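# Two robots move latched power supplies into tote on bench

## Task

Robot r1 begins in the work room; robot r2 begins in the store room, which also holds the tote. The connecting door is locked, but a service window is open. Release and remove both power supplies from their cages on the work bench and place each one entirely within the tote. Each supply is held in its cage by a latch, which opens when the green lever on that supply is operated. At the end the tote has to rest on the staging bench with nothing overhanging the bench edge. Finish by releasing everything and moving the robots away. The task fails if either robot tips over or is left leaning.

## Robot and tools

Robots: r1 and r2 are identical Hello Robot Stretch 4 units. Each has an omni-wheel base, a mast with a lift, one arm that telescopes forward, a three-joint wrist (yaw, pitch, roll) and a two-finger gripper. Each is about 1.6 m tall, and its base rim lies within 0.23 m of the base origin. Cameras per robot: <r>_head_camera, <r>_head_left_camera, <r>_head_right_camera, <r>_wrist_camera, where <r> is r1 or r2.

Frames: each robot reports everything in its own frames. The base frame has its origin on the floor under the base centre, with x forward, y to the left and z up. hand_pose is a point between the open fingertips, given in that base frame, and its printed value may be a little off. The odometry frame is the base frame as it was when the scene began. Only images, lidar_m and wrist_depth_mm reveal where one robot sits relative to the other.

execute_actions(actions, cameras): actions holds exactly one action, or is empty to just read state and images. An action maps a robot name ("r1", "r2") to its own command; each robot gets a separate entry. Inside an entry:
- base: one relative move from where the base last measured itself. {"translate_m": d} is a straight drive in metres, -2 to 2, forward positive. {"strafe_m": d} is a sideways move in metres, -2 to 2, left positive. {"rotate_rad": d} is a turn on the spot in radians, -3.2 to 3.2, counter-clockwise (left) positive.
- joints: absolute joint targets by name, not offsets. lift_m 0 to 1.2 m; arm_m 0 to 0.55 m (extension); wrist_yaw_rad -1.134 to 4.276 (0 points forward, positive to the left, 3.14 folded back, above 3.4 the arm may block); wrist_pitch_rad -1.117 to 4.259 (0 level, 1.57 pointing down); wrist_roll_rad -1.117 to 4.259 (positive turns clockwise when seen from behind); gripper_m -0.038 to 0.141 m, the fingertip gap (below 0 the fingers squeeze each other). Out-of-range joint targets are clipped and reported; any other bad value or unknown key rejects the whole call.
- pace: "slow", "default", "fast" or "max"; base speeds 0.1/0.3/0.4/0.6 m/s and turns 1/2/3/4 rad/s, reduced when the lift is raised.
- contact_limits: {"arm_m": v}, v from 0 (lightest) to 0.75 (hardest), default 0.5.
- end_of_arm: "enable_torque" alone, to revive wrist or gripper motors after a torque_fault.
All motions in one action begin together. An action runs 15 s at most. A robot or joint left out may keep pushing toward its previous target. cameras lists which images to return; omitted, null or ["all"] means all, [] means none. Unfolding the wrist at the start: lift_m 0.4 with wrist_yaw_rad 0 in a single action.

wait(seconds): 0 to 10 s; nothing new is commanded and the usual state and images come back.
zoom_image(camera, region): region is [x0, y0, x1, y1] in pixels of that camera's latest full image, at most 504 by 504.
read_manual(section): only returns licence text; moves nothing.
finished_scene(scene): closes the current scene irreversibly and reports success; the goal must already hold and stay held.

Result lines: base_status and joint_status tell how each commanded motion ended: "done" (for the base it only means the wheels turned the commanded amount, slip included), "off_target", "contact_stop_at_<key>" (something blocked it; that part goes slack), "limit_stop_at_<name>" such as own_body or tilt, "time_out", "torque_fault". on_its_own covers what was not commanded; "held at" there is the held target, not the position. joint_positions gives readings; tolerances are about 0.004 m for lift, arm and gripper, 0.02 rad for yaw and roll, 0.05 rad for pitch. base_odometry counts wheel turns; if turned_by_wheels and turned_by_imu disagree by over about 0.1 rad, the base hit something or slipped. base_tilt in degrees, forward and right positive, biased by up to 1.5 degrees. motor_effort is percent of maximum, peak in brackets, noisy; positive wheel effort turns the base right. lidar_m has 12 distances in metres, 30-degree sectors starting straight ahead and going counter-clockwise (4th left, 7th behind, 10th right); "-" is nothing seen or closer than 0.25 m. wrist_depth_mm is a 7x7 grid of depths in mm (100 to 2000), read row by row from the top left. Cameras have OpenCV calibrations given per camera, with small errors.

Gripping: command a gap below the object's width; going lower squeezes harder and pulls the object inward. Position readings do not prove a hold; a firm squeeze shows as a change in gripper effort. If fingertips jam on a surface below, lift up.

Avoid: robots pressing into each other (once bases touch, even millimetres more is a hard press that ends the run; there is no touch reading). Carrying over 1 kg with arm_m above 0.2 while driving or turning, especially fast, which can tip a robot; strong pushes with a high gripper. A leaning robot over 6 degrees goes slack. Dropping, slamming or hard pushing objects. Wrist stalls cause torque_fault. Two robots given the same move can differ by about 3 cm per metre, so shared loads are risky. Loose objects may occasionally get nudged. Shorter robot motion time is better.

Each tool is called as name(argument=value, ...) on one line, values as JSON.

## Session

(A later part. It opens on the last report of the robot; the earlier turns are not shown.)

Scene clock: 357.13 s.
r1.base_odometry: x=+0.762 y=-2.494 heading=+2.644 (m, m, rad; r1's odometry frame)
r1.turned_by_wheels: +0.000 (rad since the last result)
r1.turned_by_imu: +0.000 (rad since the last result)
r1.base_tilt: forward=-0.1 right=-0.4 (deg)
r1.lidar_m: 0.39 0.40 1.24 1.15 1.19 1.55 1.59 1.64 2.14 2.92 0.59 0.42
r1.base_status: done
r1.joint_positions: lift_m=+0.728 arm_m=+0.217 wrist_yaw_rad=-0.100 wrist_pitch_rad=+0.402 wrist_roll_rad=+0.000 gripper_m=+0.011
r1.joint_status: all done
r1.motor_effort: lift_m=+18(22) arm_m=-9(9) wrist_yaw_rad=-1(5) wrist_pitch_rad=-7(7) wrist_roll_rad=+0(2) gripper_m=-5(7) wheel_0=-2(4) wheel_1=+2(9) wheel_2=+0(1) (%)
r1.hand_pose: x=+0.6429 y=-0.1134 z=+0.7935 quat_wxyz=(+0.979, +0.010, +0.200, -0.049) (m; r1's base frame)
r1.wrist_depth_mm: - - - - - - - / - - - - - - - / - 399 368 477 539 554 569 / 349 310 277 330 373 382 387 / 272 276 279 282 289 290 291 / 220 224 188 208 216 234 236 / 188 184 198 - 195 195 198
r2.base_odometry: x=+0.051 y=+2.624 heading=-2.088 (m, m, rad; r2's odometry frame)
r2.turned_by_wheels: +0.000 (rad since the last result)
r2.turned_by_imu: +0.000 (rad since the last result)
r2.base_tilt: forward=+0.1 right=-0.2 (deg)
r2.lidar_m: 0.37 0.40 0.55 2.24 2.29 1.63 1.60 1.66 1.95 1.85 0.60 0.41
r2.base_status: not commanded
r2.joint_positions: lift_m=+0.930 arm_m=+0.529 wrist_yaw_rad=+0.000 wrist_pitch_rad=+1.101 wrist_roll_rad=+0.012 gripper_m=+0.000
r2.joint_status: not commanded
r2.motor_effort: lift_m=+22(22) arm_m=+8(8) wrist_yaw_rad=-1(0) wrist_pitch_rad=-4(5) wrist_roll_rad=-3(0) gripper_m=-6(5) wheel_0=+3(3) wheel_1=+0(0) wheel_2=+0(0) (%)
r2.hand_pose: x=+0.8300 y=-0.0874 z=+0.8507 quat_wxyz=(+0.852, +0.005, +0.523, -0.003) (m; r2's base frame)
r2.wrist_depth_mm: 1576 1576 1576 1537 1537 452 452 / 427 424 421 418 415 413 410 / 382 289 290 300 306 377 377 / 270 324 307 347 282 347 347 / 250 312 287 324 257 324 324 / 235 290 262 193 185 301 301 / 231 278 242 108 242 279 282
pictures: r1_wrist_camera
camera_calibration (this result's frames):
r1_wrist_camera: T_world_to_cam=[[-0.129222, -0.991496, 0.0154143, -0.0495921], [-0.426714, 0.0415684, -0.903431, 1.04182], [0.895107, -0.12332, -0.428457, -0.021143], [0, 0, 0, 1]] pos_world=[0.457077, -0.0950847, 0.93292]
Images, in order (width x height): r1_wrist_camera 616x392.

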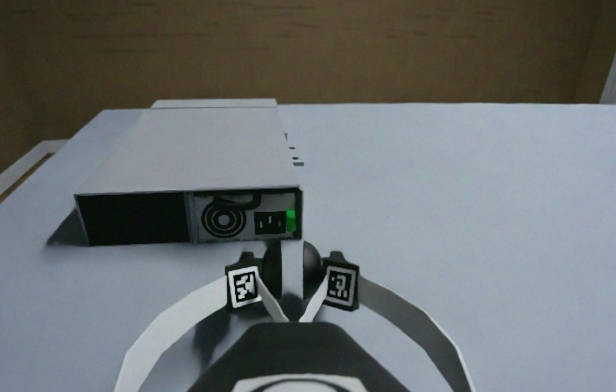

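execute_actions(actions=[{"r1":{"joints":{"arm_m":0.25},"base":{"strafe_m":-0.004},"pace":"slow"},"r2":{"joints":{"lift_m":0.87,"arm_m":0.52},"base":{"strafe_m":0.012},"pace":"slow"}}], cameras=["r1_wrist_camera","r2_wrist_camera"])

zoom_image(camera="r1_wrist_camera", region=[200, 170, 400, 300])

Scene clock: 358.80 s.
r1.base_odometry: x=+0.764 y=-2.490 heading=+2.644 (m, m, rad; r1's odometry frame)
r1.turned_by_wheels: +0.000 (rad since the last result)
r1.turned_by_imu: +0.000 (rad since the last result)
r1.base_tilt: forward=-0.1 right=-0.4 (deg)
r1.lidar_m: 0.38 0.40 1.23 1.15 1.19 1.55 1.60 1.63 2.13 2.93 0.59 0.42
r1.base_status: done
r1.joint_positions: lift_m=+0.728 arm_m=+0.248 wrist_yaw_rad=-0.100 wrist_pitch_rad=+0.402 wrist_roll_rad=+0.000 gripper_m=+0.011
r1.joint_status: all done
r1.motor_effort: lift_m=+18(18) arm_m=+9(9) wrist_yaw_rad=-2(3) wrist_pitch_rad=-8(7) wrist_roll_rad=-1(0) gripper_m=-4(5) wheel_0=+2(4) wheel_1=+0(2) wheel_2=+0(0) (%)
r1.hand_pose: x=+0.6747 y=-0.1135 z=+0.7935 quat_wxyz=(+0.979, +0.010, +0.200, -0.049) (m; r1's base frame)
r1.wrist_depth_mm: - - - - - - - / - - - - - - - / - 394 368 484 535 554 569 / 338 272 262 347 373 379 384 / 258 274 254 259 287 290 291 / 221 224 188 208 215 234 233 / 188 183 196 - 195 195 198
r2.base_odometry: x=+0.061 y=+2.618 heading=-2.088 (m, m, rad; r2's odometry frame)
r2.turned_by_wheels: +0.000 (rad since the last result)
r2.turned_by_imu: +0.000 (rad since the last result)
r2.base_tilt: forward=+0.1 right=-0.2 (deg)
r2.lidar_m: 0.38 0.41 0.58 2.22 2.31 1.66 1.56 1.66 1.95 1.86 0.57 0.40
r2.base_status: done
r2.joint_positions: lift_m=+0.870 arm_m=+0.521 wrist_yaw_rad=+0.000 wrist_pitch_rad=+1.101 wrist_roll_rad=+0.012 gripper_m=+0.000
r2.joint_status: all done
r2.motor_effort: lift_m=+17(22) arm_m=-8(9) wrist_yaw_rad=+0(0) wrist_pitch_rad=-5(4) wrist_roll_rad=-3(2) gripper_m=-5(4) wheel_0=-3(8) wheel_1=+3(6) wheel_2=+0(0) (%)
r2.hand_pose: x=+0.8228 y=-0.0874 z=+0.7912 quat_wxyz=(+0.852, +0.005, +0.523, -0.003) (m; r2's base frame)
r2.wrist_depth_mm: 382 379 377 375 370 370 366 / 233 240 246 254 242 334 334 / 230 282 266 298 266 301 306 / 225 278 240 283 274 191 282 / 222 229 223 263 257 177 262 / 218 211 202 194 185 165 244 / 216 195 189 108 228 151 226
pictures: r1_wrist_camera, r2_wrist_camera
camera_calibration (this result's frames):
r1_wrist_camera: T_world_to_cam=[[-0.129292, -0.991487, 0.0154144, -0.0454621], [-0.426711, 0.0415988, -0.903431, 1.05536], [0.895098, -0.123384, -0.428457, -0.0495427], [0, 0, 0, 1]] pos_world=[0.488802, -0.0950896, 0.93292]
r2_wrist_camera: T_world_to_cam=[[-0.0475803, -0.998816, -0.0101677, -0.0445292], [-0.889691, 0.047005, -0.454136, 1.15788], [0.454076, -0.0125619, -0.890874, 0.5628], [0, 0, 0, 1]] pos_world=[0.772485, -0.0918329, 1.02677]
Images, in order (width x height): r1_wrist_camera 616x392, r2_wrist_camera 616x392.

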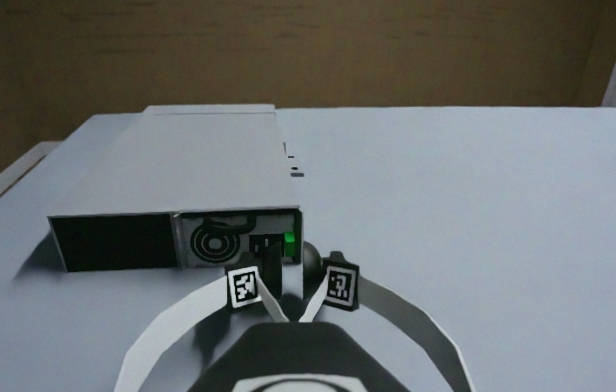

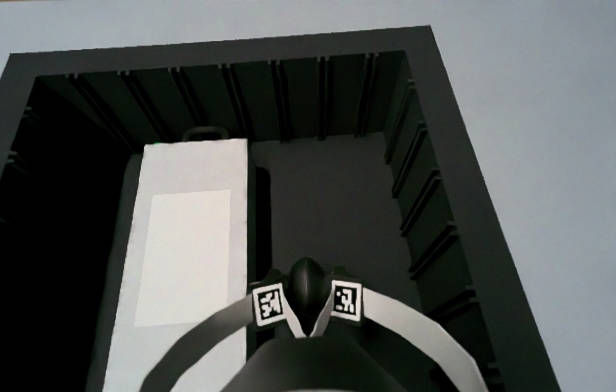

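Region (200, 170, 400, 300) of r1_wrist_camera's 616x392 image, scaled by 2.520; it fills the top 328 rows of this view, and the rest is white.

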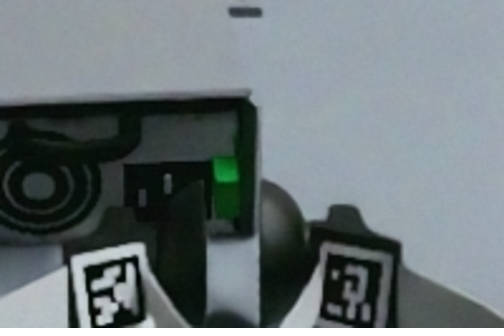

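execute_actions(actions=[{"r1":{"joints":{"arm_m":0.266},"pace":"slow"},"r2":{"joints":{"lift_m":0.864},"base":{"strafe_m":0.03},"pace":"slow"}}], cameras=["r1_wrist_camera","r2_wrist_camera"])

zoom_image(camera="r1_wrist_camera", region=[200, 190, 400, 320])

Scene clock: 360.20 s.
r1.base_odometry: x=+0.764 y=-2.490 heading=+2.644 (m, m, rad; r1's odometry frame)
r1.turned_by_wheels: +0.000 (rad since the last result)
r1.turned_by_imu: +0.000 (rad since the last result)
r1.base_tilt: forward=-0.1 right=-0.4 (deg)
r1.lidar_m: 0.38 0.38 1.23 1.15 1.18 1.56 1.60 1.63 2.15 2.94 0.61 0.42
r1.base_status: not commanded
r1.joint_positions: lift_m=+0.728 arm_m=+0.264 wrist_yaw_rad=-0.100 wrist_pitch_rad=+0.402 wrist_roll_rad=+0.000 gripper_m=+0.011
r1.joint_status: all done
r1.motor_effort: lift_m=+18(18) arm_m=+9(9) wrist_yaw_rad=-3(2) wrist_pitch_rad=-7(7) wrist_roll_rad=-2(1) gripper_m=-5(7) wheel_0=+1(2) wheel_1=+0(0) wheel_2=+0(0) (%)
r1.hand_pose: x=+0.6907 y=-0.1135 z=+0.7935 quat_wxyz=(+0.979, +0.010, +0.200, -0.049) (m; r1's base frame)
r1.wrist_depth_mm: - - - - - - - / - - - - - - - / - 392 368 492 535 549 564 / 338 256 262 345 375 382 384 / 249 263 233 240 287 291 293 / 220 224 189 208 216 234 235 / 188 184 197 - 196 195 198
r2.base_odometry: x=+0.087 y=+2.603 heading=-2.088 (m, m, rad; r2's odometry frame)
r2.turned_by_wheels: +0.000 (rad since the last result)
r2.turned_by_imu: +0.000 (rad since the last result)
r2.base_tilt: forward=+0.1 right=-0.2 (deg)
r2.lidar_m: 0.35 0.42 0.57 2.17 2.30 1.67 1.59 1.65 1.99 1.88 0.55 0.42
r2.base_status: done
r2.joint_positions: lift_m=+0.864 arm_m=+0.521 wrist_yaw_rad=-0.001 wrist_pitch_rad=+1.101 wrist_roll_rad=+0.012 gripper_m=+0.000
r2.joint_status: all done
r2.motor_effort: lift_m=+16(16) arm_m=-8(8) wrist_yaw_rad=+2(3) wrist_pitch_rad=-4(4) wrist_roll_rad=-1(1) gripper_m=-5(5) wheel_0=-6(9) wheel_1=+3(7) wheel_2=+0(1) (%)
r2.hand_pose: x=+0.8228 y=-0.0875 z=+0.7852 quat_wxyz=(+0.852, +0.005, +0.523, -0.003) (m; r2's base frame)
r2.wrist_depth_mm: 370 368 368 236 236 353 359 / 227 238 245 251 258 220 325 / 206 267 253 293 294 201 300 / 190 247 233 277 276 206 267 / 183 225 216 256 255 210 167 / 180 216 199 194 186 215 159 / 177 191 184 108 223 195 161
pictures: r1_wrist_camera, r2_wrist_camera
camera_calibration (this result's frames):
r1_wrist_camera: T_world_to_cam=[[-0.129295, -0.991486, 0.0154144, -0.043392], [-0.426711, 0.0415997, -0.903431, 1.06219], [0.895098, -0.123386, -0.428457, -0.0638674], [0, 0, 0, 1]] pos_world=[0.504805, -0.0950898, 0.93292]
r2_wrist_camera: T_world_to_cam=[[-0.0483972, -0.998776, -0.0101695, -0.0440236], [-0.889637, 0.047733, -0.454167, 1.15514], [0.454097, -0.0129333, -0.890858, 0.557437], [0, 0, 0, 1]] pos_world=[0.772393, -0.0918984, 1.02078]
Images, in order (width x height): r1_wrist_camera 616x392, r2_wrist_camera 616x392.

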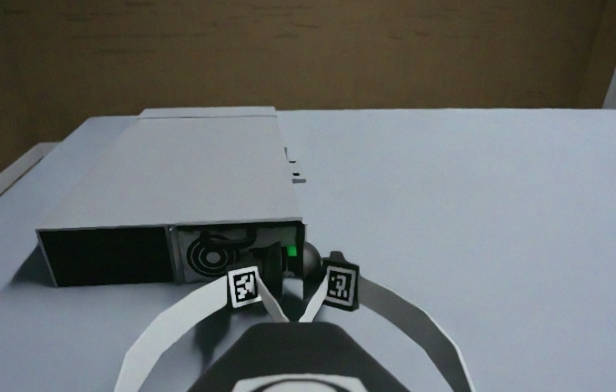

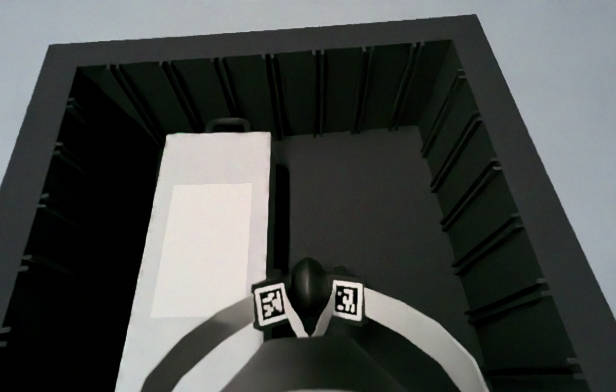

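Region (200, 190, 400, 320) of r1_wrist_camera's 616x392 image, scaled by 2.520; it fills the top 328 rows of this view, and the rest is white.

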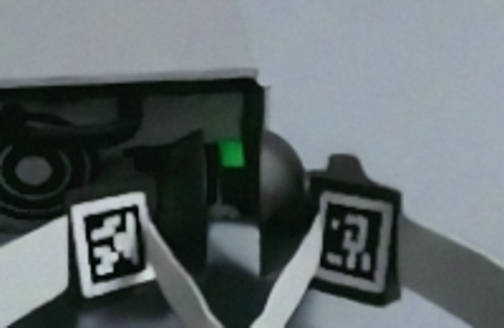

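execute_actions(actions=[{"r1":{"base":{"strafe_m":0.014},"pace":"slow"},"r2":{"base":{"strafe_m":0.018},"pace":"slow"}}], cameras=["r1_wrist_camera","r2_wrist_camera"])

zoom_image(camera="r1_wrist_camera", region=[200, 190, 400, 320])

Scene clock: 361.40 s.
r1.base_odometry: x=+0.757 y=-2.502 heading=+2.643 (m, m, rad; r1's odometry frame)
r1.turned_by_wheels: -0.001 (rad since the last result)
r1.turned_by_imu: -0.001 (rad since the last result)
r1.base_tilt: forward=+0.0 right=-0.4 (deg)
r1.lidar_m: 0.38 0.41 1.23 1.13 1.17 1.54 1.59 1.65 2.17 2.96 0.60 0.42
r1.base_status: done
r1.joint_positions: lift_m=+0.728 arm_m=+0.264 wrist_yaw_rad=-0.104 wrist_pitch_rad=+0.402 wrist_roll_rad=+0.000 gripper_m=+0.011
r1.joint_status: not commanded
r1.motor_effort: lift_m=+18(18) arm_m=+9(9) wrist_yaw_rad=+11(11) wrist_pitch_rad=-6(7) wrist_roll_rad=+1(2) gripper_m=-8(8) wheel_0=-5(6) wheel_1=-1(5) wheel_2=-1(2) (%)
r1.hand_pose: x=+0.6903 y=-0.1146 z=+0.7936 quat_wxyz=(+0.979, +0.010, +0.199, -0.051) (m; r1's base frame)
r1.wrist_depth_mm: - - - - - - - / - - - - - - - / - 399 368 484 539 554 574 / 347 257 262 301 377 379 387 / 252 273 234 240 287 290 293 / 221 224 189 213 185 236 236 / 189 183 197 - 199 195 199
r2.base_odometry: x=+0.102 y=+2.595 heading=-2.088 (m, m, rad; r2's odometry frame)
r2.turned_by_wheels: +0.000 (rad since the last result)
r2.turned_by_imu: +0.000 (rad since the last result)
r2.base_tilt: forward=+0.1 right=-0.2 (deg)
r2.lidar_m: 0.37 0.38 0.58 2.16 2.27 1.64 1.57 1.67 1.98 1.91 0.55 0.42
r2.base_status: done
r2.joint_positions: lift_m=+0.864 arm_m=+0.521 wrist_yaw_rad=-0.001 wrist_pitch_rad=+1.101 wrist_roll_rad=+0.012 gripper_m=+0.000
r2.joint_status: not commanded
r2.motor_effort: lift_m=+17(16) arm_m=-9(8) wrist_yaw_rad=+2(2) wrist_pitch_rad=-4(4) wrist_roll_rad=-3(1) gripper_m=-4(4) wheel_0=-5(11) wheel_1=+3(6) wheel_2=+0(0) (%)
r2.hand_pose: x=+0.8228 y=-0.0875 z=+0.7852 quat_wxyz=(+0.852, +0.005, +0.523, -0.003) (m; r2's base frame)
r2.wrist_depth_mm: 370 370 368 237 236 237 357 / 332 232 243 252 259 229 325 / 298 246 253 293 294 233 196 / 189 230 233 276 274 240 181 / 174 217 216 256 255 246 177 / 163 202 199 193 186 234 183 / 153 189 184 108 223 216 186
pictures: r1_wrist_camera, r2_wrist_camera
camera_calibration (this result's frames):
r1_wrist_camera: T_world_to_cam=[[-0.133614, -0.990914, 0.0154035, -0.0414901], [-0.426214, 0.0434245, -0.903579, 1.06215], [0.8947, -0.127296, -0.428144, -0.0640583], [0, 0, 0, 1]] pos_world=[0.504472, -0.0953907, 0.932947]
r2_wrist_camera: T_world_to_cam=[[-0.048397, -0.998776, -0.0101695, -0.0440238], [-0.889637, 0.0477328, -0.454167, 1.15514], [0.454097, -0.0129332, -0.890858, 0.557437], [0, 0, 0, 1]] pos_world=[0.772393, -0.0918984, 1.02078]
Images, in order (width x height): r1_wrist_camera 616x392, r2_wrist_camera 616x392.

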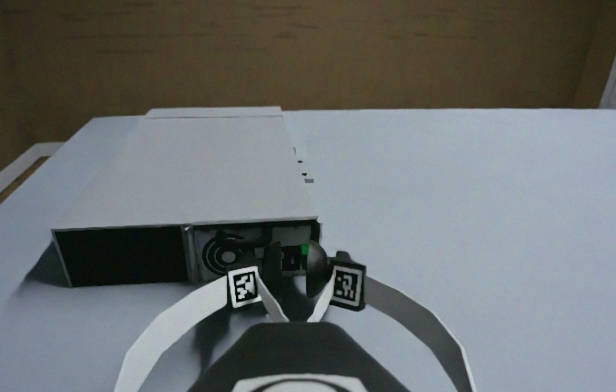

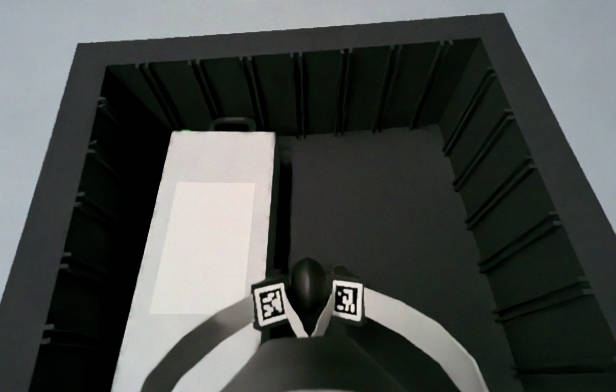

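Region (200, 190, 400, 320) of r1_wrist_camera's 616x392 image, scaled by 2.520; it fills the top 328 rows of this view, and the rest is white.

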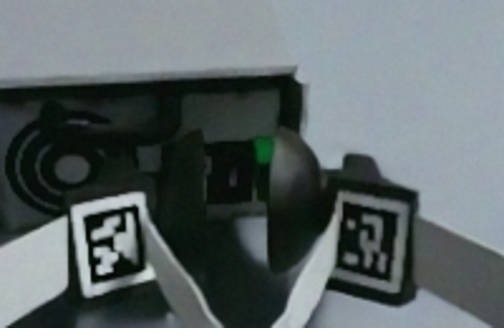

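execute_actions(actions=[{"r1":{"joints":{"arm_m":0.271,"lift_m":0.726,"gripper_m":-0.012},"pace":"slow"},"r2":{"base":{"strafe_m":-0.01},"joints":{"arm_m":0.55},"pace":"slow"}}], cameras=[])

execute_actions(actions=[{"r1":{"joints":{"arm_m":0.277,"lift_m":0.723,"gripper_m":-0.038},"pace":"slow"},"r2":{"base":{"strafe_m":0.017},"pace":"slow"}}], cameras=["r1_wrist_camera","r2_wrist_camera"])

zoom_image(camera="r1_wrist_camera", region=[200, 190, 400, 320])

Scene clock: 363.07 s.
r1.base_odometry: x=+0.757 y=-2.502 heading=+2.643 (m, m, rad; r1's odometry frame)
r1.turned_by_wheels: +0.000 (rad since the last result)
r1.turned_by_imu: +0.000 (rad since the last result)
r1.base_tilt: forward=-0.1 right=-0.3 (deg)
r1.lidar_m: 0.38 0.40 1.22 1.15 1.16 1.54 1.59 1.65 2.14 2.96 0.60 0.41
r1.base_status: not commanded
r1.joint_positions: lift_m=+0.726 arm_m=+0.270 wrist_yaw_rad=-0.109 wrist_pitch_rad=+0.402 wrist_roll_rad=+0.000 gripper_m=-0.012
r1.joint_status: all done
r1.on_its_own: wrist_yaw_rad is at rest, and its effort (+27) is outside its rest range (-13 to +13)
r1.motor_effort: lift_m=+18(18) arm_m=+8(12) wrist_yaw_rad=+27(30) wrist_pitch_rad=-6(6) wrist_roll_rad=-1(0) gripper_m=-14(15) wheel_0=-6(6) wheel_1=-2(2) wheel_2=-5(5) (%)
r1.hand_pose: x=+0.6948 y=-0.1159 z=+0.7916 quat_wxyz=(+0.978, +0.011, +0.199, -0.054) (m; r1's base frame)
r1.wrist_depth_mm: - - - - - - - / - - - - - - - / - 389 364 477 530 549 569 / 330 253 258 327 373 379 384 / 243 267 230 232 283 286 291 / 217 222 183 191 184 232 232 / 186 181 195 - 199 193 197
r2.base_odometry: x=+0.094 y=+2.599 heading=-2.088 (m, m, rad; r2's odometry frame)
r2.turned_by_wheels: +0.000 (rad since the last result)
r2.turned_by_imu: +0.000 (rad since the last result)
r2.base_tilt: forward=+0.2 right=-0.2 (deg)
r2.lidar_m: 0.38 0.41 0.56 2.18 2.29 1.66 1.59 1.68 2.00 1.89 0.59 0.42
r2.base_status: done
r2.joint_positions: lift_m=+0.864 arm_m=+0.549 wrist_yaw_rad=+0.000 wrist_pitch_rad=+1.101 wrist_roll_rad=+0.012 gripper_m=+0.000
r2.joint_status: all done
r2.motor_effort: lift_m=+17(17) arm_m=+8(10) wrist_yaw_rad=+1(2) wrist_pitch_rad=-5(4) wrist_roll_rad=-1(1) gripper_m=-5(5) wheel_0=+2(8) wheel_1=-3(6) wheel_2=+0(1) (%)
r2.hand_pose: x=+0.8500 y=-0.0875 z=+0.7852 quat_wxyz=(+0.852, +0.005, +0.523, -0.003) (m; r2's base frame)
r2.wrist_depth_mm: 373 370 368 366 364 362 359 / 338 220 220 223 222 220 325 / 207 237 250 264 272 216 293 / 189 235 233 277 276 220 179 / 175 217 216 256 255 224 168 / 170 204 196 194 185 231 165 / 167 190 184 108 223 208 169
pictures: none
No camera images: the call's "cameras" was empty. Leave "cameras" out to get every camera's image.

Scene clock: 364.20 s.
r1.base_odometry: x=+0.757 y=-2.502 heading=+2.643 (m, m, rad; r1's odometry frame)
r1.turned_by_wheels: +0.000 (rad since the last result)
r1.turned_by_imu: +0.000 (rad since the last result)
r1.base_tilt: forward=-0.1 right=-0.4 (deg)
r1.lidar_m: 0.37 0.41 1.23 1.11 1.18 1.56 1.60 1.64 2.15 2.95 0.60 0.39
r1.base_status: not commanded
r1.joint_positions: lift_m=+0.723 arm_m=+0.275 wrist_yaw_rad=-0.109 wrist_pitch_rad=+0.402 wrist_roll_rad=+0.000 gripper_m=-0.037
r1.joint_status: all done
r1.on_its_own: wrist_yaw_rad is at rest, and its effort (+25) is outside its rest range (-13 to +13)
r1.motor_effort: lift_m=+18(18) arm_m=+9(10) wrist_yaw_rad=+25(32) wrist_pitch_rad=-6(6) wrist_roll_rad=-1(1) gripper_m=-22(21) wheel_0=-5(6) wheel_1=-2(2) wheel_2=-6(6) (%)
r1.hand_pose: x=+0.7007 y=-0.1157 z=+0.7886 quat_wxyz=(+0.978, +0.011, +0.199, -0.053) (m; r1's base frame)
r1.wrist_depth_mm: - - - - - - - / - - - - - - - / - 377 357 469 521 539 559 / 327 246 250 322 366 370 379 / 240 254 224 229 279 283 286 / 215 216 182 203 181 228 229 / 182 178 191 - 196 190 194
r2.base_odometry: x=+0.108 y=+2.591 heading=-2.089 (m, m, rad; r2's odometry frame)
r2.turned_by_wheels: +0.000 (rad since the last result)
r2.turned_by_imu: +0.000 (rad since the last result)
r2.base_tilt: forward=+0.1 right=-0.2 (deg)
r2.lidar_m: 0.37 0.40 0.57 2.13 2.30 1.66 1.58 1.67 2.02 1.90 0.56 0.41
r2.base_status: done
r2.joint_positions: lift_m=+0.864 arm_m=+0.549 wrist_yaw_rad=-0.001 wrist_pitch_rad=+1.101 wrist_roll_rad=+0.012 gripper_m=+0.000
r2.joint_status: not commanded
r2.motor_effort: lift_m=+16(17) arm_m=+8(8) wrist_yaw_rad=+2(2) wrist_pitch_rad=-3(4) wrist_roll_rad=-3(3) gripper_m=-5(4) wheel_0=-7(8) wheel_1=+1(7) wheel_2=+0(1) (%)
r2.hand_pose: x=+0.8500 y=-0.0875 z=+0.7852 quat_wxyz=(+0.852, +0.005, +0.523, -0.003) (m; r2's base frame)
r2.wrist_depth_mm: 373 370 368 366 362 359 359 / 338 218 220 223 222 220 320 / 303 229 250 263 271 243 196 / 189 227 234 276 276 251 186 / 175 212 216 256 256 248 186 / 160 200 198 194 185 234 189 / 152 187 185 108 224 220 193
pictures: r1_wrist_camera, r2_wrist_camera
camera_calibration (this result's frames):
r1_wrist_camera: T_world_to_cam=[[-0.138154, -0.990291, 0.0154011, -0.0379252], [-0.425956, 0.0453715, -0.903605, 1.06223], [0.894134, -0.131397, -0.428089, -0.075759], [0, 0, 0, 1]] pos_world=[0.514961, -0.0957063, 0.927986]
r2_wrist_camera: T_world_to_cam=[[-0.048369, -0.998778, -0.0101835, -0.0427135], [-0.889504, 0.0477104, -0.45443, 1.1795], [0.45436, -0.012922, -0.890724, 0.544763], [0, 0, 0, 1]] pos_world=[0.799587, -0.0918964, 1.0208]
Images, in order (width x height): r1_wrist_camera 616x392, r2_wrist_camera 616x392.

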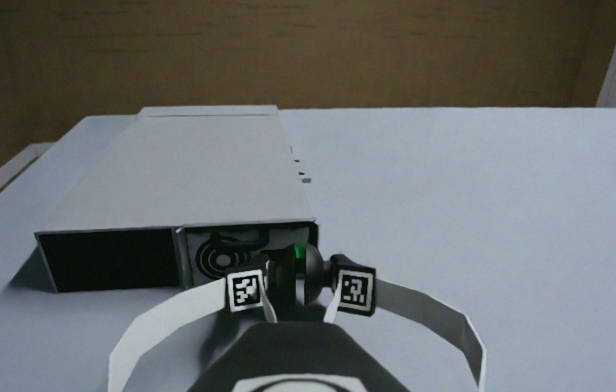

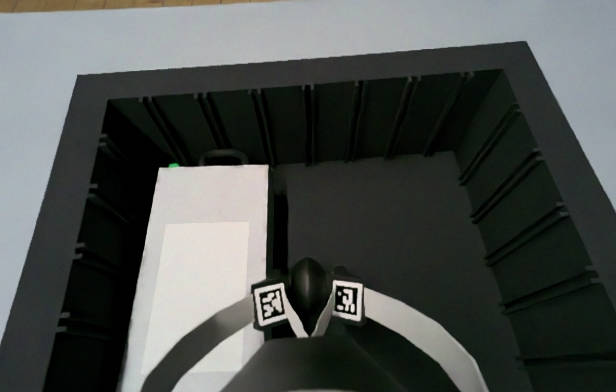

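Region (200, 190, 400, 320) of r1_wrist_camera's 616x392 image, scaled by 2.520; it fills the top 328 rows of this view, and the rest is white.

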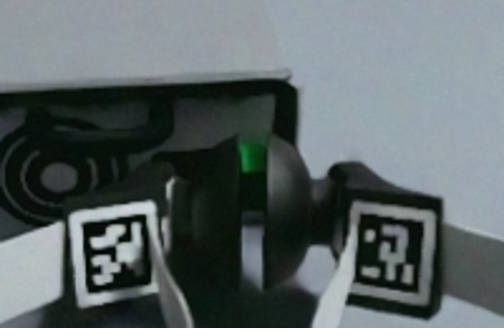

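execute_actions(actions=[{"r1":{"joints":{"arm_m":0.273},"base":{"strafe_m":0.007},"pace":"slow"},"r2":{"base":{"strafe_m":-0.012}}}], cameras=["r1_wrist_camera"])

zoom_image(camera="r1_wrist_camera", region=[200, 190, 400, 320])

Scene clock: 365.17 s.
r1.base_odometry: x=+0.754 y=-2.508 heading=+2.641 (m, m, rad; r1's odometry frame)
r1.turned_by_wheels: -0.002 (rad since the last result)
r1.turned_by_imu: -0.002 (rad since the last result)
r1.base_tilt: forward=+0.0 right=-0.3 (deg)
r1.lidar_m: 0.38 0.39 1.20 1.14 1.17 1.53 1.60 1.65 2.15 2.95 0.60 0.40
r1.base_status: done
r1.joint_positions: lift_m=+0.723 arm_m=+0.275 wrist_yaw_rad=-0.110 wrist_pitch_rad=+0.400 wrist_roll_rad=+0.000 gripper_m=-0.037
r1.joint_status: all done
r1.on_its_own: wrist_yaw_rad is at rest, and its effort (+26) is outside its rest range (-13 to +13)
r1.motor_effort: lift_m=+18(19) arm_m=-12(14) wrist_yaw_rad=+26(26) wrist_pitch_rad=-3(6) wrist_roll_rad=+0(2) gripper_m=-26(27) wheel_0=-15(14) wheel_1=-4(5) wheel_2=-4(5) (%)
r1.hand_pose: x=+0.7005 y=-0.1159 z=+0.7889 quat_wxyz=(+0.979, +0.011, +0.199, -0.054) (m; r1's base frame)
r1.wrist_depth_mm: - - - - - - - / - - - - - - - / - 379 353 473 517 544 564 / 330 246 251 290 366 370 382 / 239 254 224 227 279 282 286 / 213 217 181 201 180 228 230 / 183 178 191 - 196 190 194
r2.base_odometry: x=+0.098 y=+2.597 heading=-2.089 (m, m, rad; r2's odometry frame)
r2.turned_by_wheels: +0.000 (rad since the last result)
r2.turned_by_imu: +0.001 (rad since the last result)
r2.base_tilt: forward=+0.1 right=-0.2 (deg)
r2.lidar_m: 0.38 0.41 0.55 2.15 2.29 1.67 1.56 1.66 1.99 1.90 0.57 0.41
r2.base_status: done
r2.joint_positions: lift_m=+0.864 arm_m=+0.549 wrist_yaw_rad=+0.000 wrist_pitch_rad=+1.101 wrist_roll_rad=+0.012 gripper_m=+0.000
r2.joint_status: not commanded
r2.motor_effort: lift_m=+16(16) arm_m=+8(8) wrist_yaw_rad=+1(2) wrist_pitch_rad=-4(3) wrist_roll_rad=+0(1) gripper_m=-6(5) wheel_0=+4(8) wheel_1=-2(9) wheel_2=+0(0) (%)
r2.hand_pose: x=+0.8500 y=-0.0875 z=+0.7852 quat_wxyz=(+0.852, +0.005, +0.523, -0.003) (m; r2's base frame)
r2.wrist_depth_mm: 373 370 368 366 364 362 357 / 338 220 220 221 223 220 325 / 206 237 250 263 273 224 290 / 187 234 234 277 276 228 181 / 174 217 216 257 255 236 171 / 163 202 199 194 186 231 175 / 161 190 184 108 224 216 176
pictures: r1_wrist_camera
camera_calibration (this result's frames):
r1_wrist_camera: T_world_to_cam=[[-0.138899, -0.990188, 0.0153558, -0.0375855], [-0.424578, 0.0455348, -0.904245, 1.06199], [0.894673, -0.132118, -0.426737, -0.077036], [0, 0, 0, 1]] pos_world=[0.5146, -0.0957521, 0.928004]
Images, in order (width x height): r1_wrist_camera 616x392.

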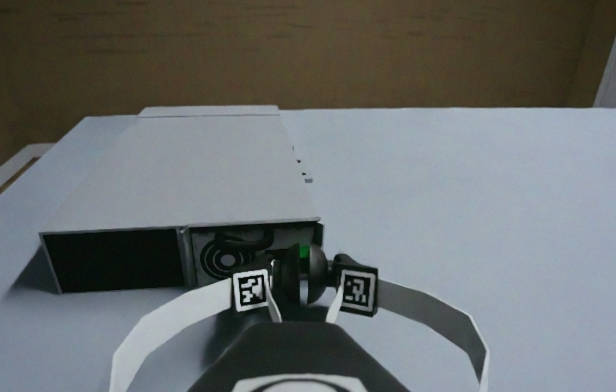

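Region (200, 190, 400, 320) of r1_wrist_camera's 616x392 image, scaled by 2.520; it fills the top 328 rows of this view, and the rest is white.

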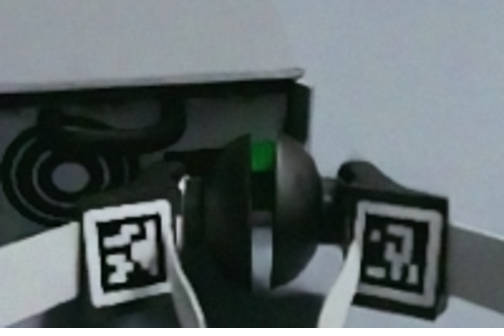

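execute_actions(actions=[{"r1":{"base":{"strafe_m":0.008},"pace":"slow"},"r2":{"joints":{"lift_m":0.98},"pace":"fast"}}], cameras=["r1_wrist_camera"])

zoom_image(camera="r1_wrist_camera", region=[200, 190, 400, 320])

Scene clock: 366.50 s.
r1.base_odometry: x=+0.750 y=-2.515 heading=+2.639 (m, m, rad; r1's odometry frame)
r1.turned_by_wheels: -0.002 (rad since the last result)
r1.turned_by_imu: -0.002 (rad since the last result)
r1.base_tilt: forward=+0.0 right=-0.4 (deg)
r1.lidar_m: 0.37 1.73 1.21 1.13 1.15 1.53 1.60 1.64 2.14 2.97 0.62 0.41
r1.base_status: done
r1.joint_positions: lift_m=+0.723 arm_m=+0.275 wrist_yaw_rad=-0.109 wrist_pitch_rad=+0.398 wrist_roll_rad=+0.000 gripper_m=-0.037
r1.joint_status: not commanded
r1.on_its_own: wrist_yaw_rad is at rest, and its effort (+23) is outside its rest range (-13 to +13)
r1.motor_effort: lift_m=+20(20) arm_m=-12(12) wrist_yaw_rad=+23(26) wrist_pitch_rad=+3(3) wrist_roll_rad=-2(1) gripper_m=-30(28) wheel_0=-18(17) wheel_1=-7(6) wheel_2=-4(5) (%)
r1.hand_pose: x=+0.7008 y=-0.1159 z=+0.7893 quat_wxyz=(+0.979, +0.011, +0.198, -0.053) (m; r1's base frame)
r1.wrist_depth_mm: - - - - - - - / - - - - - - - / - 387 355 477 530 544 574 / 340 247 251 276 366 373 379 / 242 254 226 226 281 286 286 / 214 217 180 206 182 229 229 / 182 179 191 - 196 190 194
r2.base_odometry: x=+0.098 y=+2.597 heading=-2.089 (m, m, rad; r2's odometry frame)
r2.turned_by_wheels: +0.000 (rad since the last result)
r2.turned_by_imu: +0.000 (rad since the last result)
r2.base_tilt: forward=+0.1 right=-0.2 (deg)
r2.lidar_m: 0.38 0.39 0.55 2.18 2.31 1.69 1.60 1.66 2.01 1.89 0.56 0.39
r2.base_status: not commanded
r2.joint_positions: lift_m=+0.980 arm_m=+0.549 wrist_yaw_rad=+0.000 wrist_pitch_rad=+1.101 wrist_roll_rad=+0.012 gripper_m=+0.000
r2.joint_status: all done
r2.motor_effort: lift_m=+22(24) arm_m=+8(7) wrist_yaw_rad=+1(1) wrist_pitch_rad=-3(3) wrist_roll_rad=-1(2) gripper_m=-4(5) wheel_0=+4(4) wheel_1=-2(2) wheel_2=+0(0) (%)
r2.hand_pose: x=+0.8501 y=-0.0875 z=+0.9008 quat_wxyz=(+0.852, +0.005, +0.523, -0.003) (m; r2's base frame)
r2.wrist_depth_mm: 1661 1661 1661 1618 1618 1576 1576 / 1464 1464 1499 484 484 480 477 / 449 449 445 442 439 436 436 / 413 404 327 343 345 399 404 / 384 319 338 375 370 364 373 / 359 303 306 194 186 287 349 / 334 256 287 108 327 250 327
pictures: r1_wrist_camera
camera_calibration (this result's frames):
r1_wrist_camera: T_world_to_cam=[[-0.138531, -0.99024, 0.0152987, -0.0376962], [-0.422893, 0.0451787, -0.905053, 1.06187], [0.895528, -0.131848, -0.425024, -0.0790075], [0, 0, 0, 1]] pos_world=[0.514588, -0.0957191, 0.928043]
Images, in order (width x height): r1_wrist_camera 616x392.

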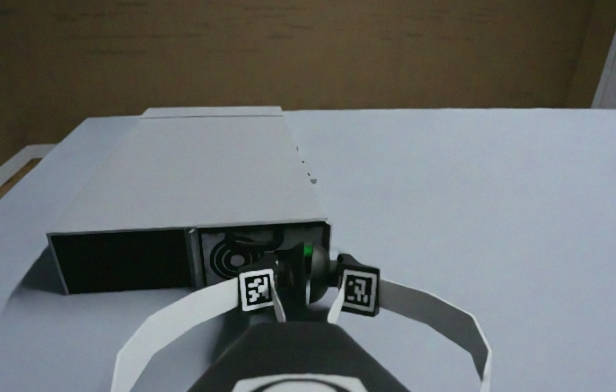

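Region (200, 190, 400, 320) of r1_wrist_camera's 616x392 image, scaled by 2.520; it fills the top 328 rows of this view, and the rest is white.

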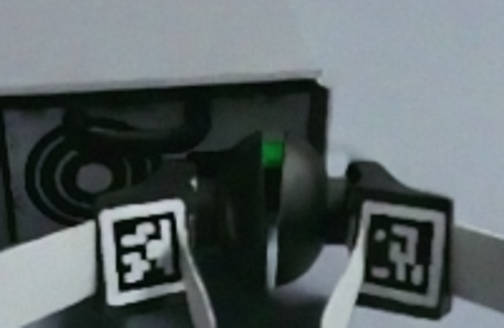

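execute_actions(actions=[{"r1":{"base":{"strafe_m":0.008},"pace":"slow"},"r2":{"joints":{"arm_m":0.3,"gripper_m":0.05},"pace":"fast"}}], cameras=["r1_wrist_camera"])

zoom_image(camera="r1_wrist_camera", region=[200, 190, 400, 320])

Scene clock: 368.23 s.
r1.base_odometry: x=+0.746 y=-2.522 heading=+2.637 (m, m, rad; r1's odometry frame)
r1.turned_by_wheels: -0.002 (rad since the last result)
r1.turned_by_imu: -0.002 (rad since the last result)
r1.base_tilt: forward=+0.0 right=-0.3 (deg)
r1.lidar_m: 0.38 1.74 1.18 1.11 1.16 1.51 1.60 1.63 2.13 2.97 0.61 0.39
r1.base_status: done
r1.joint_positions: lift_m=+0.723 arm_m=+0.275 wrist_yaw_rad=-0.109 wrist_pitch_rad=+0.399 wrist_roll_rad=+0.000 gripper_m=-0.037
r1.joint_status: not commanded
r1.on_its_own: wrist_yaw_rad is at rest, and its effort (+25) is outside its rest range (-13 to +13)
r1.motor_effort: lift_m=+20(20) arm_m=-12(12) wrist_yaw_rad=+25(27) wrist_pitch_rad=+1(4) wrist_roll_rad=+1(0) gripper_m=-24(28) wheel_0=-14(20) wheel_1=-6(6) wheel_2=-4(3) (%)
r1.hand_pose: x=+0.7008 y=-0.1158 z=+0.7891 quat_wxyz=(+0.979, +0.011, +0.198, -0.053) (m; r1's base frame)
r1.wrist_depth_mm: - - - - - - - / - - - - - - - / - 421 355 439 525 544 564 / 340 248 253 270 366 373 382 / 252 252 227 228 279 283 286 / 214 217 183 204 182 229 230 / 182 180 192 - 196 191 194
r2.base_odometry: x=+0.098 y=+2.597 heading=-2.089 (m, m, rad; r2's odometry frame)
r2.turned_by_wheels: +0.000 (rad since the last result)
r2.turned_by_imu: +0.000 (rad since the last result)
r2.base_tilt: forward=+0.1 right=-0.2 (deg)
r2.lidar_m: 0.38 0.39 0.56 2.18 2.31 1.68 1.59 1.67 2.00 1.90 0.57 0.39
r2.base_status: not commanded
r2.joint_positions: lift_m=+0.980 arm_m=+0.301 wrist_yaw_rad=+0.000 wrist_pitch_rad=+1.101 wrist_roll_rad=+0.012 gripper_m=+0.050
r2.joint_status: all done
r2.motor_effort: lift_m=+22(22) arm_m=-8(7) wrist_yaw_rad=+0(1) wrist_pitch_rad=-3(4) wrist_roll_rad=-1(1) gripper_m=-3(4) wheel_0=+4(4) wheel_1=-2(2) wheel_2=+0(0) (%)
r2.hand_pose: x=+0.6028 y=-0.0874 z=+0.9008 quat_wxyz=(+0.852, +0.005, +0.523, -0.003) (m; r2's base frame)
r2.wrist_depth_mm: 544 544 442 462 455 525 521 / 492 492 424 480 430 480 473 / 452 442 389 439 424 439 439 / 415 407 392 404 397 399 404 / 387 373 373 377 375 317 373 / 357 349 197 351 193 273 349 / 336 260 252 108 256 255 327
pictures: r1_wrist_camera
camera_calibration (this result's frames):
r1_wrist_camera: T_world_to_cam=[[-0.138154, -0.990293, 0.0152658, -0.0378345], [-0.423437, 0.0451253, -0.904801, 1.06189], [0.895329, -0.131466, -0.425561, -0.0784362], [0, 0, 0, 1]] pos_world=[0.514641, -0.0956969, 0.927994]
Images, in order (width x height): r1_wrist_camera 616x392.

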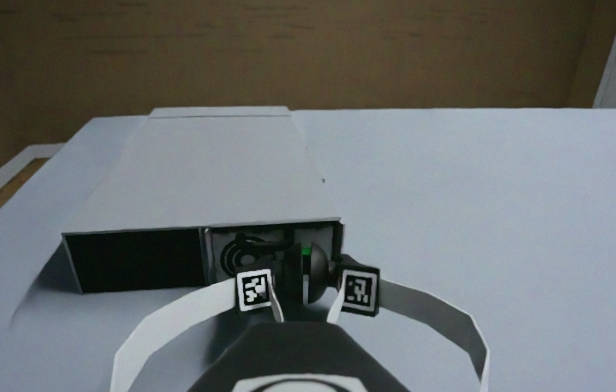

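Region (200, 190, 400, 320) of r1_wrist_camera's 616x392 image, scaled by 2.520; it fills the top 328 rows of this view, and the rest is white.

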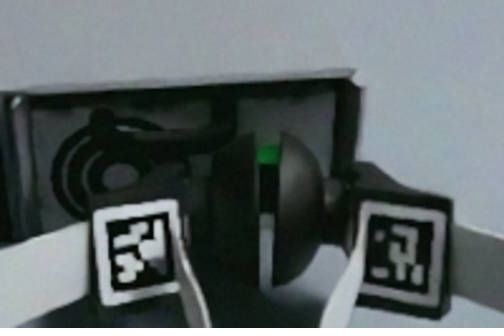

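execute_actions(actions=[{"r1":{"base":{"strafe_m":-0.008},"pace":"slow"}}], cameras=[])

execute_actions(actions=[{"r1":{"joints":{"arm_m":0.269},"pace":"slow"},"r2":{"joints":{"arm_m":0.2,"gripper_m":0.08},"pace":"fast"}}], cameras=["r1_wrist_camera"])

zoom_image(camera="r1_wrist_camera", region=[200, 190, 400, 320])

Scene clock: 369.20 s.
r1.base_odometry: x=+0.750 y=-2.515 heading=+2.636 (m, m, rad; r1's odometry frame)
r1.turned_by_wheels: -0.001 (rad since the last result)
r1.turned_by_imu: +0.000 (rad since the last result)
r1.base_tilt: forward=+0.0 right=-0.4 (deg)
r1.lidar_m: 0.37 1.77 1.21 1.12 1.16 1.49 1.60 1.65 2.15 2.95 0.59 0.41
r1.base_status: done
r1.joint_positions: lift_m=+0.723 arm_m=+0.275 wrist_yaw_rad=-0.106 wrist_pitch_rad=+0.400 wrist_roll_rad=+0.000 gripper_m=-0.037
r1.joint_status: not commanded
r1.on_its_own: wrist_yaw_rad is at rest, and its effort (+15) is outside its rest range (-13 to +13)
r1.motor_effort: lift_m=+20(20) arm_m=-10(12) wrist_yaw_rad=+15(23) wrist_pitch_rad=-2(3) wrist_roll_rad=+0(1) gripper_m=-22(24) wheel_0=-4(12) wheel_1=-2(10) wheel_2=-3(2) (%)
r1.hand_pose: x=+0.7007 y=-0.1150 z=+0.7888 quat_wxyz=(+0.979, +0.011, +0.199, -0.052) (m; r1's base frame)
r1.wrist_depth_mm: - - - - - - - / - - - - - - - / - 413 355 473 525 544 559 / 340 248 252 271 364 370 377 / 240 254 226 217 281 285 285 / 215 217 182 200 181 229 229 / 183 179 192 - 196 190 193
r2.base_odometry: x=+0.098 y=+2.597 heading=-2.089 (m, m, rad; r2's odometry frame)
r2.turned_by_wheels: +0.000 (rad since the last result)
r2.turned_by_imu: +0.000 (rad since the last result)
r2.base_tilt: forward=+0.1 right=-0.2 (deg)
r2.lidar_m: 0.37 0.40 0.56 2.20 2.31 1.66 1.59 1.67 2.00 1.87 0.58 0.38
r2.base_status: not commanded
r2.joint_positions: lift_m=+0.980 arm_m=+0.301 wrist_yaw_rad=+0.000 wrist_pitch_rad=+1.101 wrist_roll_rad=+0.012 gripper_m=+0.050
r2.joint_status: not commanded
r2.motor_effort: lift_m=+22(22) arm_m=-8(8) wrist_yaw_rad=+0(1) wrist_pitch_rad=-4(4) wrist_roll_rad=-3(3) gripper_m=-4(2) wheel_0=+4(4) wheel_1=-2(2) wheel_2=+0(0) (%)
r2.hand_pose: x=+0.6028 y=-0.0874 z=+0.9008 quat_wxyz=(+0.852, +0.005, +0.523, -0.003) (m; r2's base frame)
r2.wrist_depth_mm: 544 539 442 462 459 525 521 / 492 488 424 480 433 480 473 / 449 442 389 439 427 436 436 / 415 404 389 407 399 399 404 / 384 373 370 375 375 317 373 / 357 347 197 351 193 273 349 / 336 259 253 108 257 255 327
pictures: none
No camera images: the call's "cameras" was empty. Leave "cameras" out to get every camera's image.

Scene clock: 370.30 s.
r1.base_odometry: x=+0.750 y=-2.514 heading=+2.636 (m, m, rad; r1's odometry frame)
r1.turned_by_wheels: +0.000 (rad since the last result)
r1.turned_by_imu: +0.000 (rad since the last result)
r1.base_tilt: forward=+0.0 right=-0.3 (deg)
r1.lidar_m: 0.37 1.75 1.20 1.13 1.16 1.51 1.58 1.65 2.16 2.98 0.60 0.42
r1.base_status: not commanded
r1.joint_positions: lift_m=+0.723 arm_m=+0.272 wrist_yaw_rad=-0.103 wrist_pitch_rad=+0.398 wrist_roll_rad=+0.000 gripper_m=-0.037
r1.joint_status: all done
r1.motor_effort: lift_m=+20(20) arm_m=-15(15) wrist_yaw_rad=+5(16) wrist_pitch_rad=+5(5) wrist_roll_rad=+0(1) gripper_m=-27(27) wheel_0=-8(8) wheel_1=-3(3) wheel_2=-1(3) (%)
r1.hand_pose: x=+0.6982 y=-0.1142 z=+0.7894 quat_wxyz=(+0.979, +0.010, +0.198, -0.050) (m; r1's base frame)
r1.wrist_depth_mm: - - - - - - - / - - - - - - - / - 418 359 477 530 544 564 / 342 249 253 273 368 373 377 / 247 256 229 216 282 283 289 / 215 218 181 204 180 229 229 / 183 179 192 - 196 191 195
r2.base_odometry: x=+0.098 y=+2.597 heading=-2.089 (m, m, rad; r2's odometry frame)
r2.turned_by_wheels: +0.000 (rad since the last result)
r2.turned_by_imu: +0.000 (rad since the last result)
r2.base_tilt: forward=+0.2 right=-0.2 (deg)
r2.lidar_m: 0.36 0.40 0.56 2.16 2.32 1.65 1.58 1.66 1.97 1.91 0.57 0.40
r2.base_status: not commanded
r2.joint_positions: lift_m=+0.980 arm_m=+0.201 wrist_yaw_rad=+0.000 wrist_pitch_rad=+1.101 wrist_roll_rad=+0.012 gripper_m=+0.080
r2.joint_status: all done
r2.motor_effort: lift_m=+22(22) arm_m=-8(7) wrist_yaw_rad=+0(1) wrist_pitch_rad=-3(4) wrist_roll_rad=-2(1) gripper_m=-2(2) wheel_0=+4(4) wheel_1=-2(2) wheel_2=+0(0) (%)
r2.hand_pose: x=+0.5029 y=-0.0874 z=+0.9008 quat_wxyz=(+0.852, +0.005, +0.523, -0.003) (m; r2's base frame)
r2.wrist_depth_mm: 544 544 469 530 512 525 525 / 492 492 424 480 436 480 477 / 452 449 433 439 424 439 436 / 418 407 402 407 368 392 404 / 384 379 351 368 373 377 375 / 359 357 198 353 199 349 349 / 336 330 332 108 332 325 327
pictures: r1_wrist_camera
camera_calibration (this result's frames):
r1_wrist_camera: T_world_to_cam=[[-0.13198, -0.991135, 0.01524, -0.0410184], [-0.422924, 0.0423985, -0.905173, 1.06054], [0.896502, -0.12591, -0.424771, -0.0765935], [0, 0, 0, 1]] pos_world=[0.511781, -0.095264, 0.928062]
Images, in order (width x height): r1_wrist_camera 616x392.

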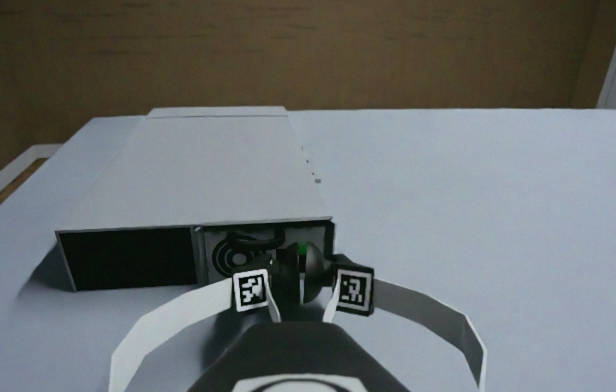

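Region (200, 190, 400, 320) of r1_wrist_camera's 616x392 image, scaled by 2.520; it fills the top 328 rows of this view, and the rest is white.

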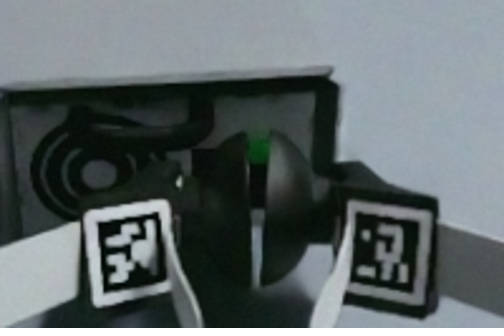

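Wiggle lift.

execute_actions(actions=[{"r1":{"joints":{"lift_m":0.727},"pace":"slow"}}], cameras=[])

execute_actions(actions=[{"r1":{"joints":{"lift_m":0.719},"pace":"slow"}}], cameras=[])

execute_actions(actions=[{"r1":{"joints":{"lift_m":0.727},"pace":"slow"}}], cameras=[])

execute_actions(actions=[{"r1":{"joints":{"lift_m":0.721},"pace":"slow"}}], cameras=["r1_wrist_camera"])

zoom_image(camera="r1_wrist_camera", region=[200, 190, 400, 320])

Scene clock: 371.17 s.
r1.base_odometry: x=+0.750 y=-2.515 heading=+2.637 (m, m, rad; r1's odometry frame)
r1.turned_by_wheels: +0.001 (rad since the last result)
r1.turned_by_imu: +0.001 (rad since the last result)
r1.base_tilt: forward=-0.1 right=-0.3 (deg)
r1.lidar_m: 0.37 1.75 1.20 1.13 1.16 1.52 1.60 1.64 2.13 2.97 0.59 0.41
r1.base_status: not commanded
r1.joint_positions: lift_m=+0.727 arm_m=+0.271 wrist_yaw_rad=-0.102 wrist_pitch_rad=+0.402 wrist_roll_rad=+0.000 gripper_m=-0.037
r1.joint_status: all done
r1.motor_effort: lift_m=+24(27) arm_m=-9(15) wrist_yaw_rad=+4(8) wrist_pitch_rad=-8(9) wrist_roll_rad=-2(0) gripper_m=-18(27) wheel_0=+1(8) wheel_1=+1(3) wheel_2=-1(2) (%)
r1.hand_pose: x=+0.6967 y=-0.1139 z=+0.7920 quat_wxyz=(+0.979, +0.010, +0.200, -0.050) (m; r1's base frame)
r1.wrist_depth_mm: - - - - - - - / - - - - - - - / - 430 362 442 525 544 569 / 345 254 257 277 370 377 382 / 255 257 232 220 285 286 289 / 219 220 182 199 180 231 232 / 186 182 196 - 200 190 196
r2.base_odometry: x=+0.098 y=+2.597 heading=-2.089 (m, m, rad; r2's odometry frame)
r2.turned_by_wheels: +0.000 (rad since the last result)
r2.turned_by_imu: +0.000 (rad since the last result)
r2.base_tilt: forward=+0.1 right=-0.2 (deg)
r2.lidar_m: 0.38 0.41 0.57 2.17 2.28 1.66 1.58 1.66 2.00 1.91 0.58 0.41
r2.base_status: not commanded
r2.joint_positions: lift_m=+0.980 arm_m=+0.201 wrist_yaw_rad=+0.000 wrist_pitch_rad=+1.101 wrist_roll_rad=+0.012 gripper_m=+0.080
r2.joint_status: not commanded
r2.motor_effort: lift_m=+21(22) arm_m=-8(8) wrist_yaw_rad=+0(0) wrist_pitch_rad=-4(4) wrist_roll_rad=-1(0) gripper_m=-3(2) wheel_0=+4(4) wheel_1=-2(2) wheel_2=+0(0) (%)
r2.hand_pose: x=+0.5029 y=-0.0874 z=+0.9008 quat_wxyz=(+0.852, +0.005, +0.523, -0.003) (m; r2's base frame)
r2.wrist_depth_mm: 544 539 469 530 508 530 521 / 492 492 427 480 439 480 473 / 449 449 433 442 424 439 436 / 415 410 402 407 370 392 404 / 384 379 349 368 370 375 375 / 359 357 198 353 198 353 349 / 336 330 334 108 334 325 329
pictures: none
No camera images: the call's "cameras" was empty. Leave "cameras" out to get every camera's image.

Scene clock: 371.87 s.
r1.base_odometry: x=+0.750 y=-2.515 heading=+2.637 (m, m, rad; r1's odometry frame)
r1.turned_by_wheels: +0.000 (rad since the last result)
r1.turned_by_imu: +0.000 (rad since the last result)
r1.base_tilt: forward=-0.1 right=-0.4 (deg)
r1.lidar_m: 0.38 1.74 1.20 1.12 1.15 1.50 1.59 1.65 2.15 2.95 0.60 0.38
r1.base_status: not commanded
r1.joint_positions: lift_m=+0.719 arm_m=+0.271 wrist_yaw_rad=-0.100 wrist_pitch_rad=+0.402 wrist_roll_rad=+0.000 gripper_m=-0.037
r1.joint_status: all done
r1.motor_effort: lift_m=+18(22) arm_m=-9(9) wrist_yaw_rad=-1(2) wrist_pitch_rad=-8(8) wrist_roll_rad=-1(1) gripper_m=-19(20) wheel_0=+1(1) wheel_1=+1(1) wheel_2=-1(1) (%)
r1.hand_pose: x=+0.6968 y=-0.1135 z=+0.7844 quat_wxyz=(+0.979, +0.010, +0.200, -0.049) (m; r1's base frame)
r1.wrist_depth_mm: - - - - - - - / - - - - - - - / - 404 342 418 504 521 539 / 329 237 241 246 351 359 364 / 245 256 231 229 271 273 277 / 209 211 182 199 178 220 220 / 178 174 187 - 190 182 191
r2.base_odometry: x=+0.098 y=+2.597 heading=-2.089 (m, m, rad; r2's odometry frame)
r2.turned_by_wheels: +0.000 (rad since the last result)
r2.turned_by_imu: +0.000 (rad since the last result)
r2.base_tilt: forward=+0.1 right=-0.2 (deg)
r2.lidar_m: 0.37 0.40 0.53 2.18 2.30 1.68 1.60 1.66 1.99 1.89 0.55 0.38
r2.base_status: not commanded
r2.joint_positions: lift_m=+0.980 arm_m=+0.201 wrist_yaw_rad=+0.000 wrist_pitch_rad=+1.101 wrist_roll_rad=+0.012 gripper_m=+0.080
r2.joint_status: not commanded
r2.motor_effort: lift_m=+22(22) arm_m=-8(8) wrist_yaw_rad=+0(0) wrist_pitch_rad=-3(4) wrist_roll_rad=-1(0) gripper_m=-1(2) wheel_0=+4(4) wheel_1=-2(2) wheel_2=+0(0) (%)
r2.hand_pose: x=+0.5029 y=-0.0874 z=+0.9008 quat_wxyz=(+0.852, +0.005, +0.523, -0.003) (m; r2's base frame)
r2.wrist_depth_mm: 549 539 469 530 508 525 521 / 492 492 427 480 439 480 477 / 452 449 433 445 427 439 439 / 418 407 402 407 368 392 404 / 384 377 349 370 370 375 375 / 357 357 198 353 199 351 349 / 336 329 334 108 334 325 329
pictures: none
No camera images: the call's "cameras" was empty. Leave "cameras" out to get every camera's image.

Scene clock: 372.57 s.
r1.base_odometry: x=+0.750 y=-2.515 heading=+2.637 (m, m, rad; r1's odometry frame)
r1.turned_by_wheels: +0.000 (rad since the last result)
r1.turned_by_imu: +0.000 (rad since the last result)
r1.base_tilt: forward=+0.0 right=-0.4 (deg)
r1.lidar_m: 0.38 1.76 1.22 1.10 1.14 1.50 1.60 1.63 2.16 2.96 0.59 0.41
r1.base_status: not commanded
r1.joint_positions: lift_m=+0.727 arm_m=+0.271 wrist_yaw_rad=-0.100 wrist_pitch_rad=+0.403 wrist_roll_rad=+0.000 gripper_m=-0.037
r1.joint_status: all done
r1.motor_effort: lift_m=+24(25) arm_m=-9(9) wrist_yaw_rad=+0(1) wrist_pitch_rad=-10(12) wrist_roll_rad=-1(1) gripper_m=-18(20) wheel_0=+1(1) wheel_1=+1(1) wheel_2=-1(1) (%)
r1.hand_pose: x=+0.6967 y=-0.1135 z=+0.7917 quat_wxyz=(+0.978, +0.010, +0.200, -0.049) (m; r1's base frame)
r1.wrist_depth_mm: - - - - - - - / - - - - - - - / - 424 359 439 521 539 559 / 342 250 256 274 368 375 379 / 255 257 231 219 283 285 287 / 217 219 182 198 178 230 231 / 185 180 194 - 199 189 196
r2.base_odometry: x=+0.098 y=+2.597 heading=-2.089 (m, m, rad; r2's odometry frame)
r2.turned_by_wheels: +0.000 (rad since the last result)
r2.turned_by_imu: +0.000 (rad since the last result)
r2.base_tilt: forward=+0.2 right=-0.3 (deg)
r2.lidar_m: 0.37 0.41 0.56 2.18 2.29 1.65 1.58 1.66 2.02 1.89 0.56 0.41
r2.base_status: not commanded
r2.joint_positions: lift_m=+0.980 arm_m=+0.201 wrist_yaw_rad=+0.000 wrist_pitch_rad=+1.101 wrist_roll_rad=+0.012 gripper_m=+0.080
r2.joint_status: not commanded
r2.motor_effort: lift_m=+22(22) arm_m=-7(8) wrist_yaw_rad=+0(0) wrist_pitch_rad=-3(2) wrist_roll_rad=-1(4) gripper_m=-1(2) wheel_0=+4(4) wheel_1=-2(2) wheel_2=+0(0) (%)
r2.hand_pose: x=+0.5029 y=-0.0874 z=+0.9008 quat_wxyz=(+0.852, +0.005, +0.523, -0.003) (m; r2's base frame)
r2.wrist_depth_mm: 544 544 466 530 508 530 521 / 492 492 424 480 439 480 477 / 452 449 433 442 427 436 436 / 415 410 402 407 370 392 404 / 384 379 349 368 370 375 375 / 359 357 198 353 199 351 351 / 336 330 332 108 334 325 329
pictures: none
No camera images: the call's "cameras" was empty. Leave "cameras" out to get every camera's image.

Scene clock: 373.20 s.
r1.base_odometry: x=+0.750 y=-2.515 heading=+2.637 (m, m, rad; r1's odometry frame)
r1.turned_by_wheels: +0.000 (rad since the last result)
r1.turned_by_imu: +0.000 (rad since the last result)
r1.base_tilt: forward=-0.1 right=-0.4 (deg)
r1.lidar_m: 0.37 1.76 1.20 1.13 1.17 1.52 1.59 1.64 2.13 2.97 0.59 0.41
r1.base_status: not commanded
r1.joint_positions: lift_m=+0.721 arm_m=+0.271 wrist_yaw_rad=-0.100 wrist_pitch_rad=+0.402 wrist_roll_rad=+0.000 gripper_m=-0.037
r1.joint_status: all done
r1.motor_effort: lift_m=+18(23) arm_m=-9(9) wrist_yaw_rad=-1(1) wrist_pitch_rad=-8(11) wrist_roll_rad=+0(2) gripper_m=-20(20) wheel_0=+1(1) wheel_1=+1(1) wheel_2=-1(1) (%)
r1.hand_pose: x=+0.6968 y=-0.1135 z=+0.7864 quat_wxyz=(+0.979, +0.010, +0.200, -0.049) (m; r1's base frame)
r1.wrist_depth_mm: - - - - - - - / - - - - - - - / - 410 347 421 508 525 544 / 334 243 246 250 357 362 370 / 249 260 232 217 274 279 279 / 211 214 183 199 179 224 224 / 180 176 189 - 193 184 193
r2.base_odometry: x=+0.098 y=+2.597 heading=-2.089 (m, m, rad; r2's odometry frame)
r2.turned_by_wheels: +0.000 (rad since the last result)
r2.turned_by_imu: +0.000 (rad since the last result)
r2.base_tilt: forward=+0.1 right=-0.2 (deg)
r2.lidar_m: 0.38 0.40 0.56 2.17 2.34 1.67 1.58 1.65 1.99 1.89 0.58 0.40
r2.base_status: not commanded
r2.joint_positions: lift_m=+0.980 arm_m=+0.201 wrist_yaw_rad=+0.000 wrist_pitch_rad=+1.101 wrist_roll_rad=+0.012 gripper_m=+0.080
r2.joint_status: not commanded
r2.motor_effort: lift_m=+22(21) arm_m=-8(8) wrist_yaw_rad=+0(0) wrist_pitch_rad=-3(3) wrist_roll_rad=-1(4) gripper_m=-3(2) wheel_0=+4(4) wheel_1=-2(2) wheel_2=+0(0) (%)
r2.hand_pose: x=+0.5029 y=-0.0874 z=+0.9008 quat_wxyz=(+0.852, +0.005, +0.523, -0.003) (m; r2's base frame)
r2.wrist_depth_mm: 549 544 466 530 508 525 525 / 492 492 427 480 439 480 477 / 452 449 433 439 427 436 439 / 415 407 402 407 370 394 404 / 384 379 349 368 373 377 375 / 357 357 198 355 199 351 349 / 336 330 332 108 334 325 329
pictures: r1_wrist_camera
camera_calibration (this result's frames):
r1_wrist_camera: T_world_to_cam=[[-0.129671, -0.991438, 0.0153688, -0.0422704], [-0.426849, 0.0418247, -0.903355, 1.05853], [0.894978, -0.123699, -0.428618, -0.072249], [0, 0, 0, 1]] pos_world=[0.511013, -0.0951184, 0.925911]
Images, in order (width x height): r1_wrist_camera 616x392.

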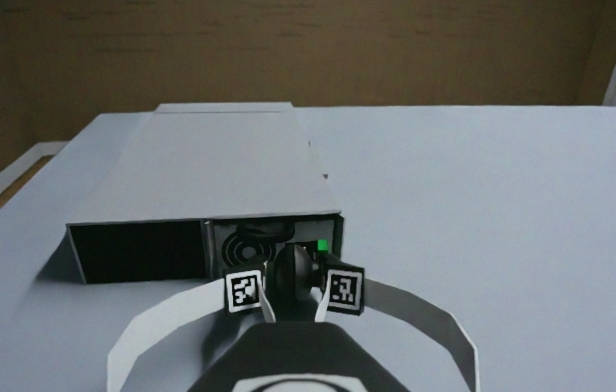

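Region (200, 190, 400, 320) of r1_wrist_camera's 616x392 image, scaled by 2.520; it fills the top 328 rows of this view, and the rest is white.

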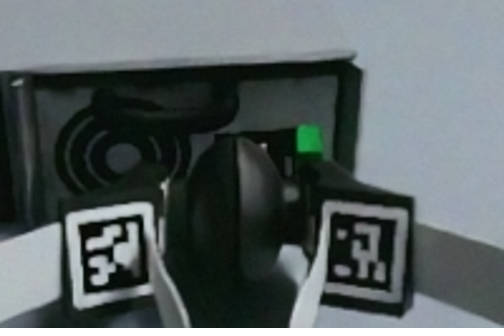

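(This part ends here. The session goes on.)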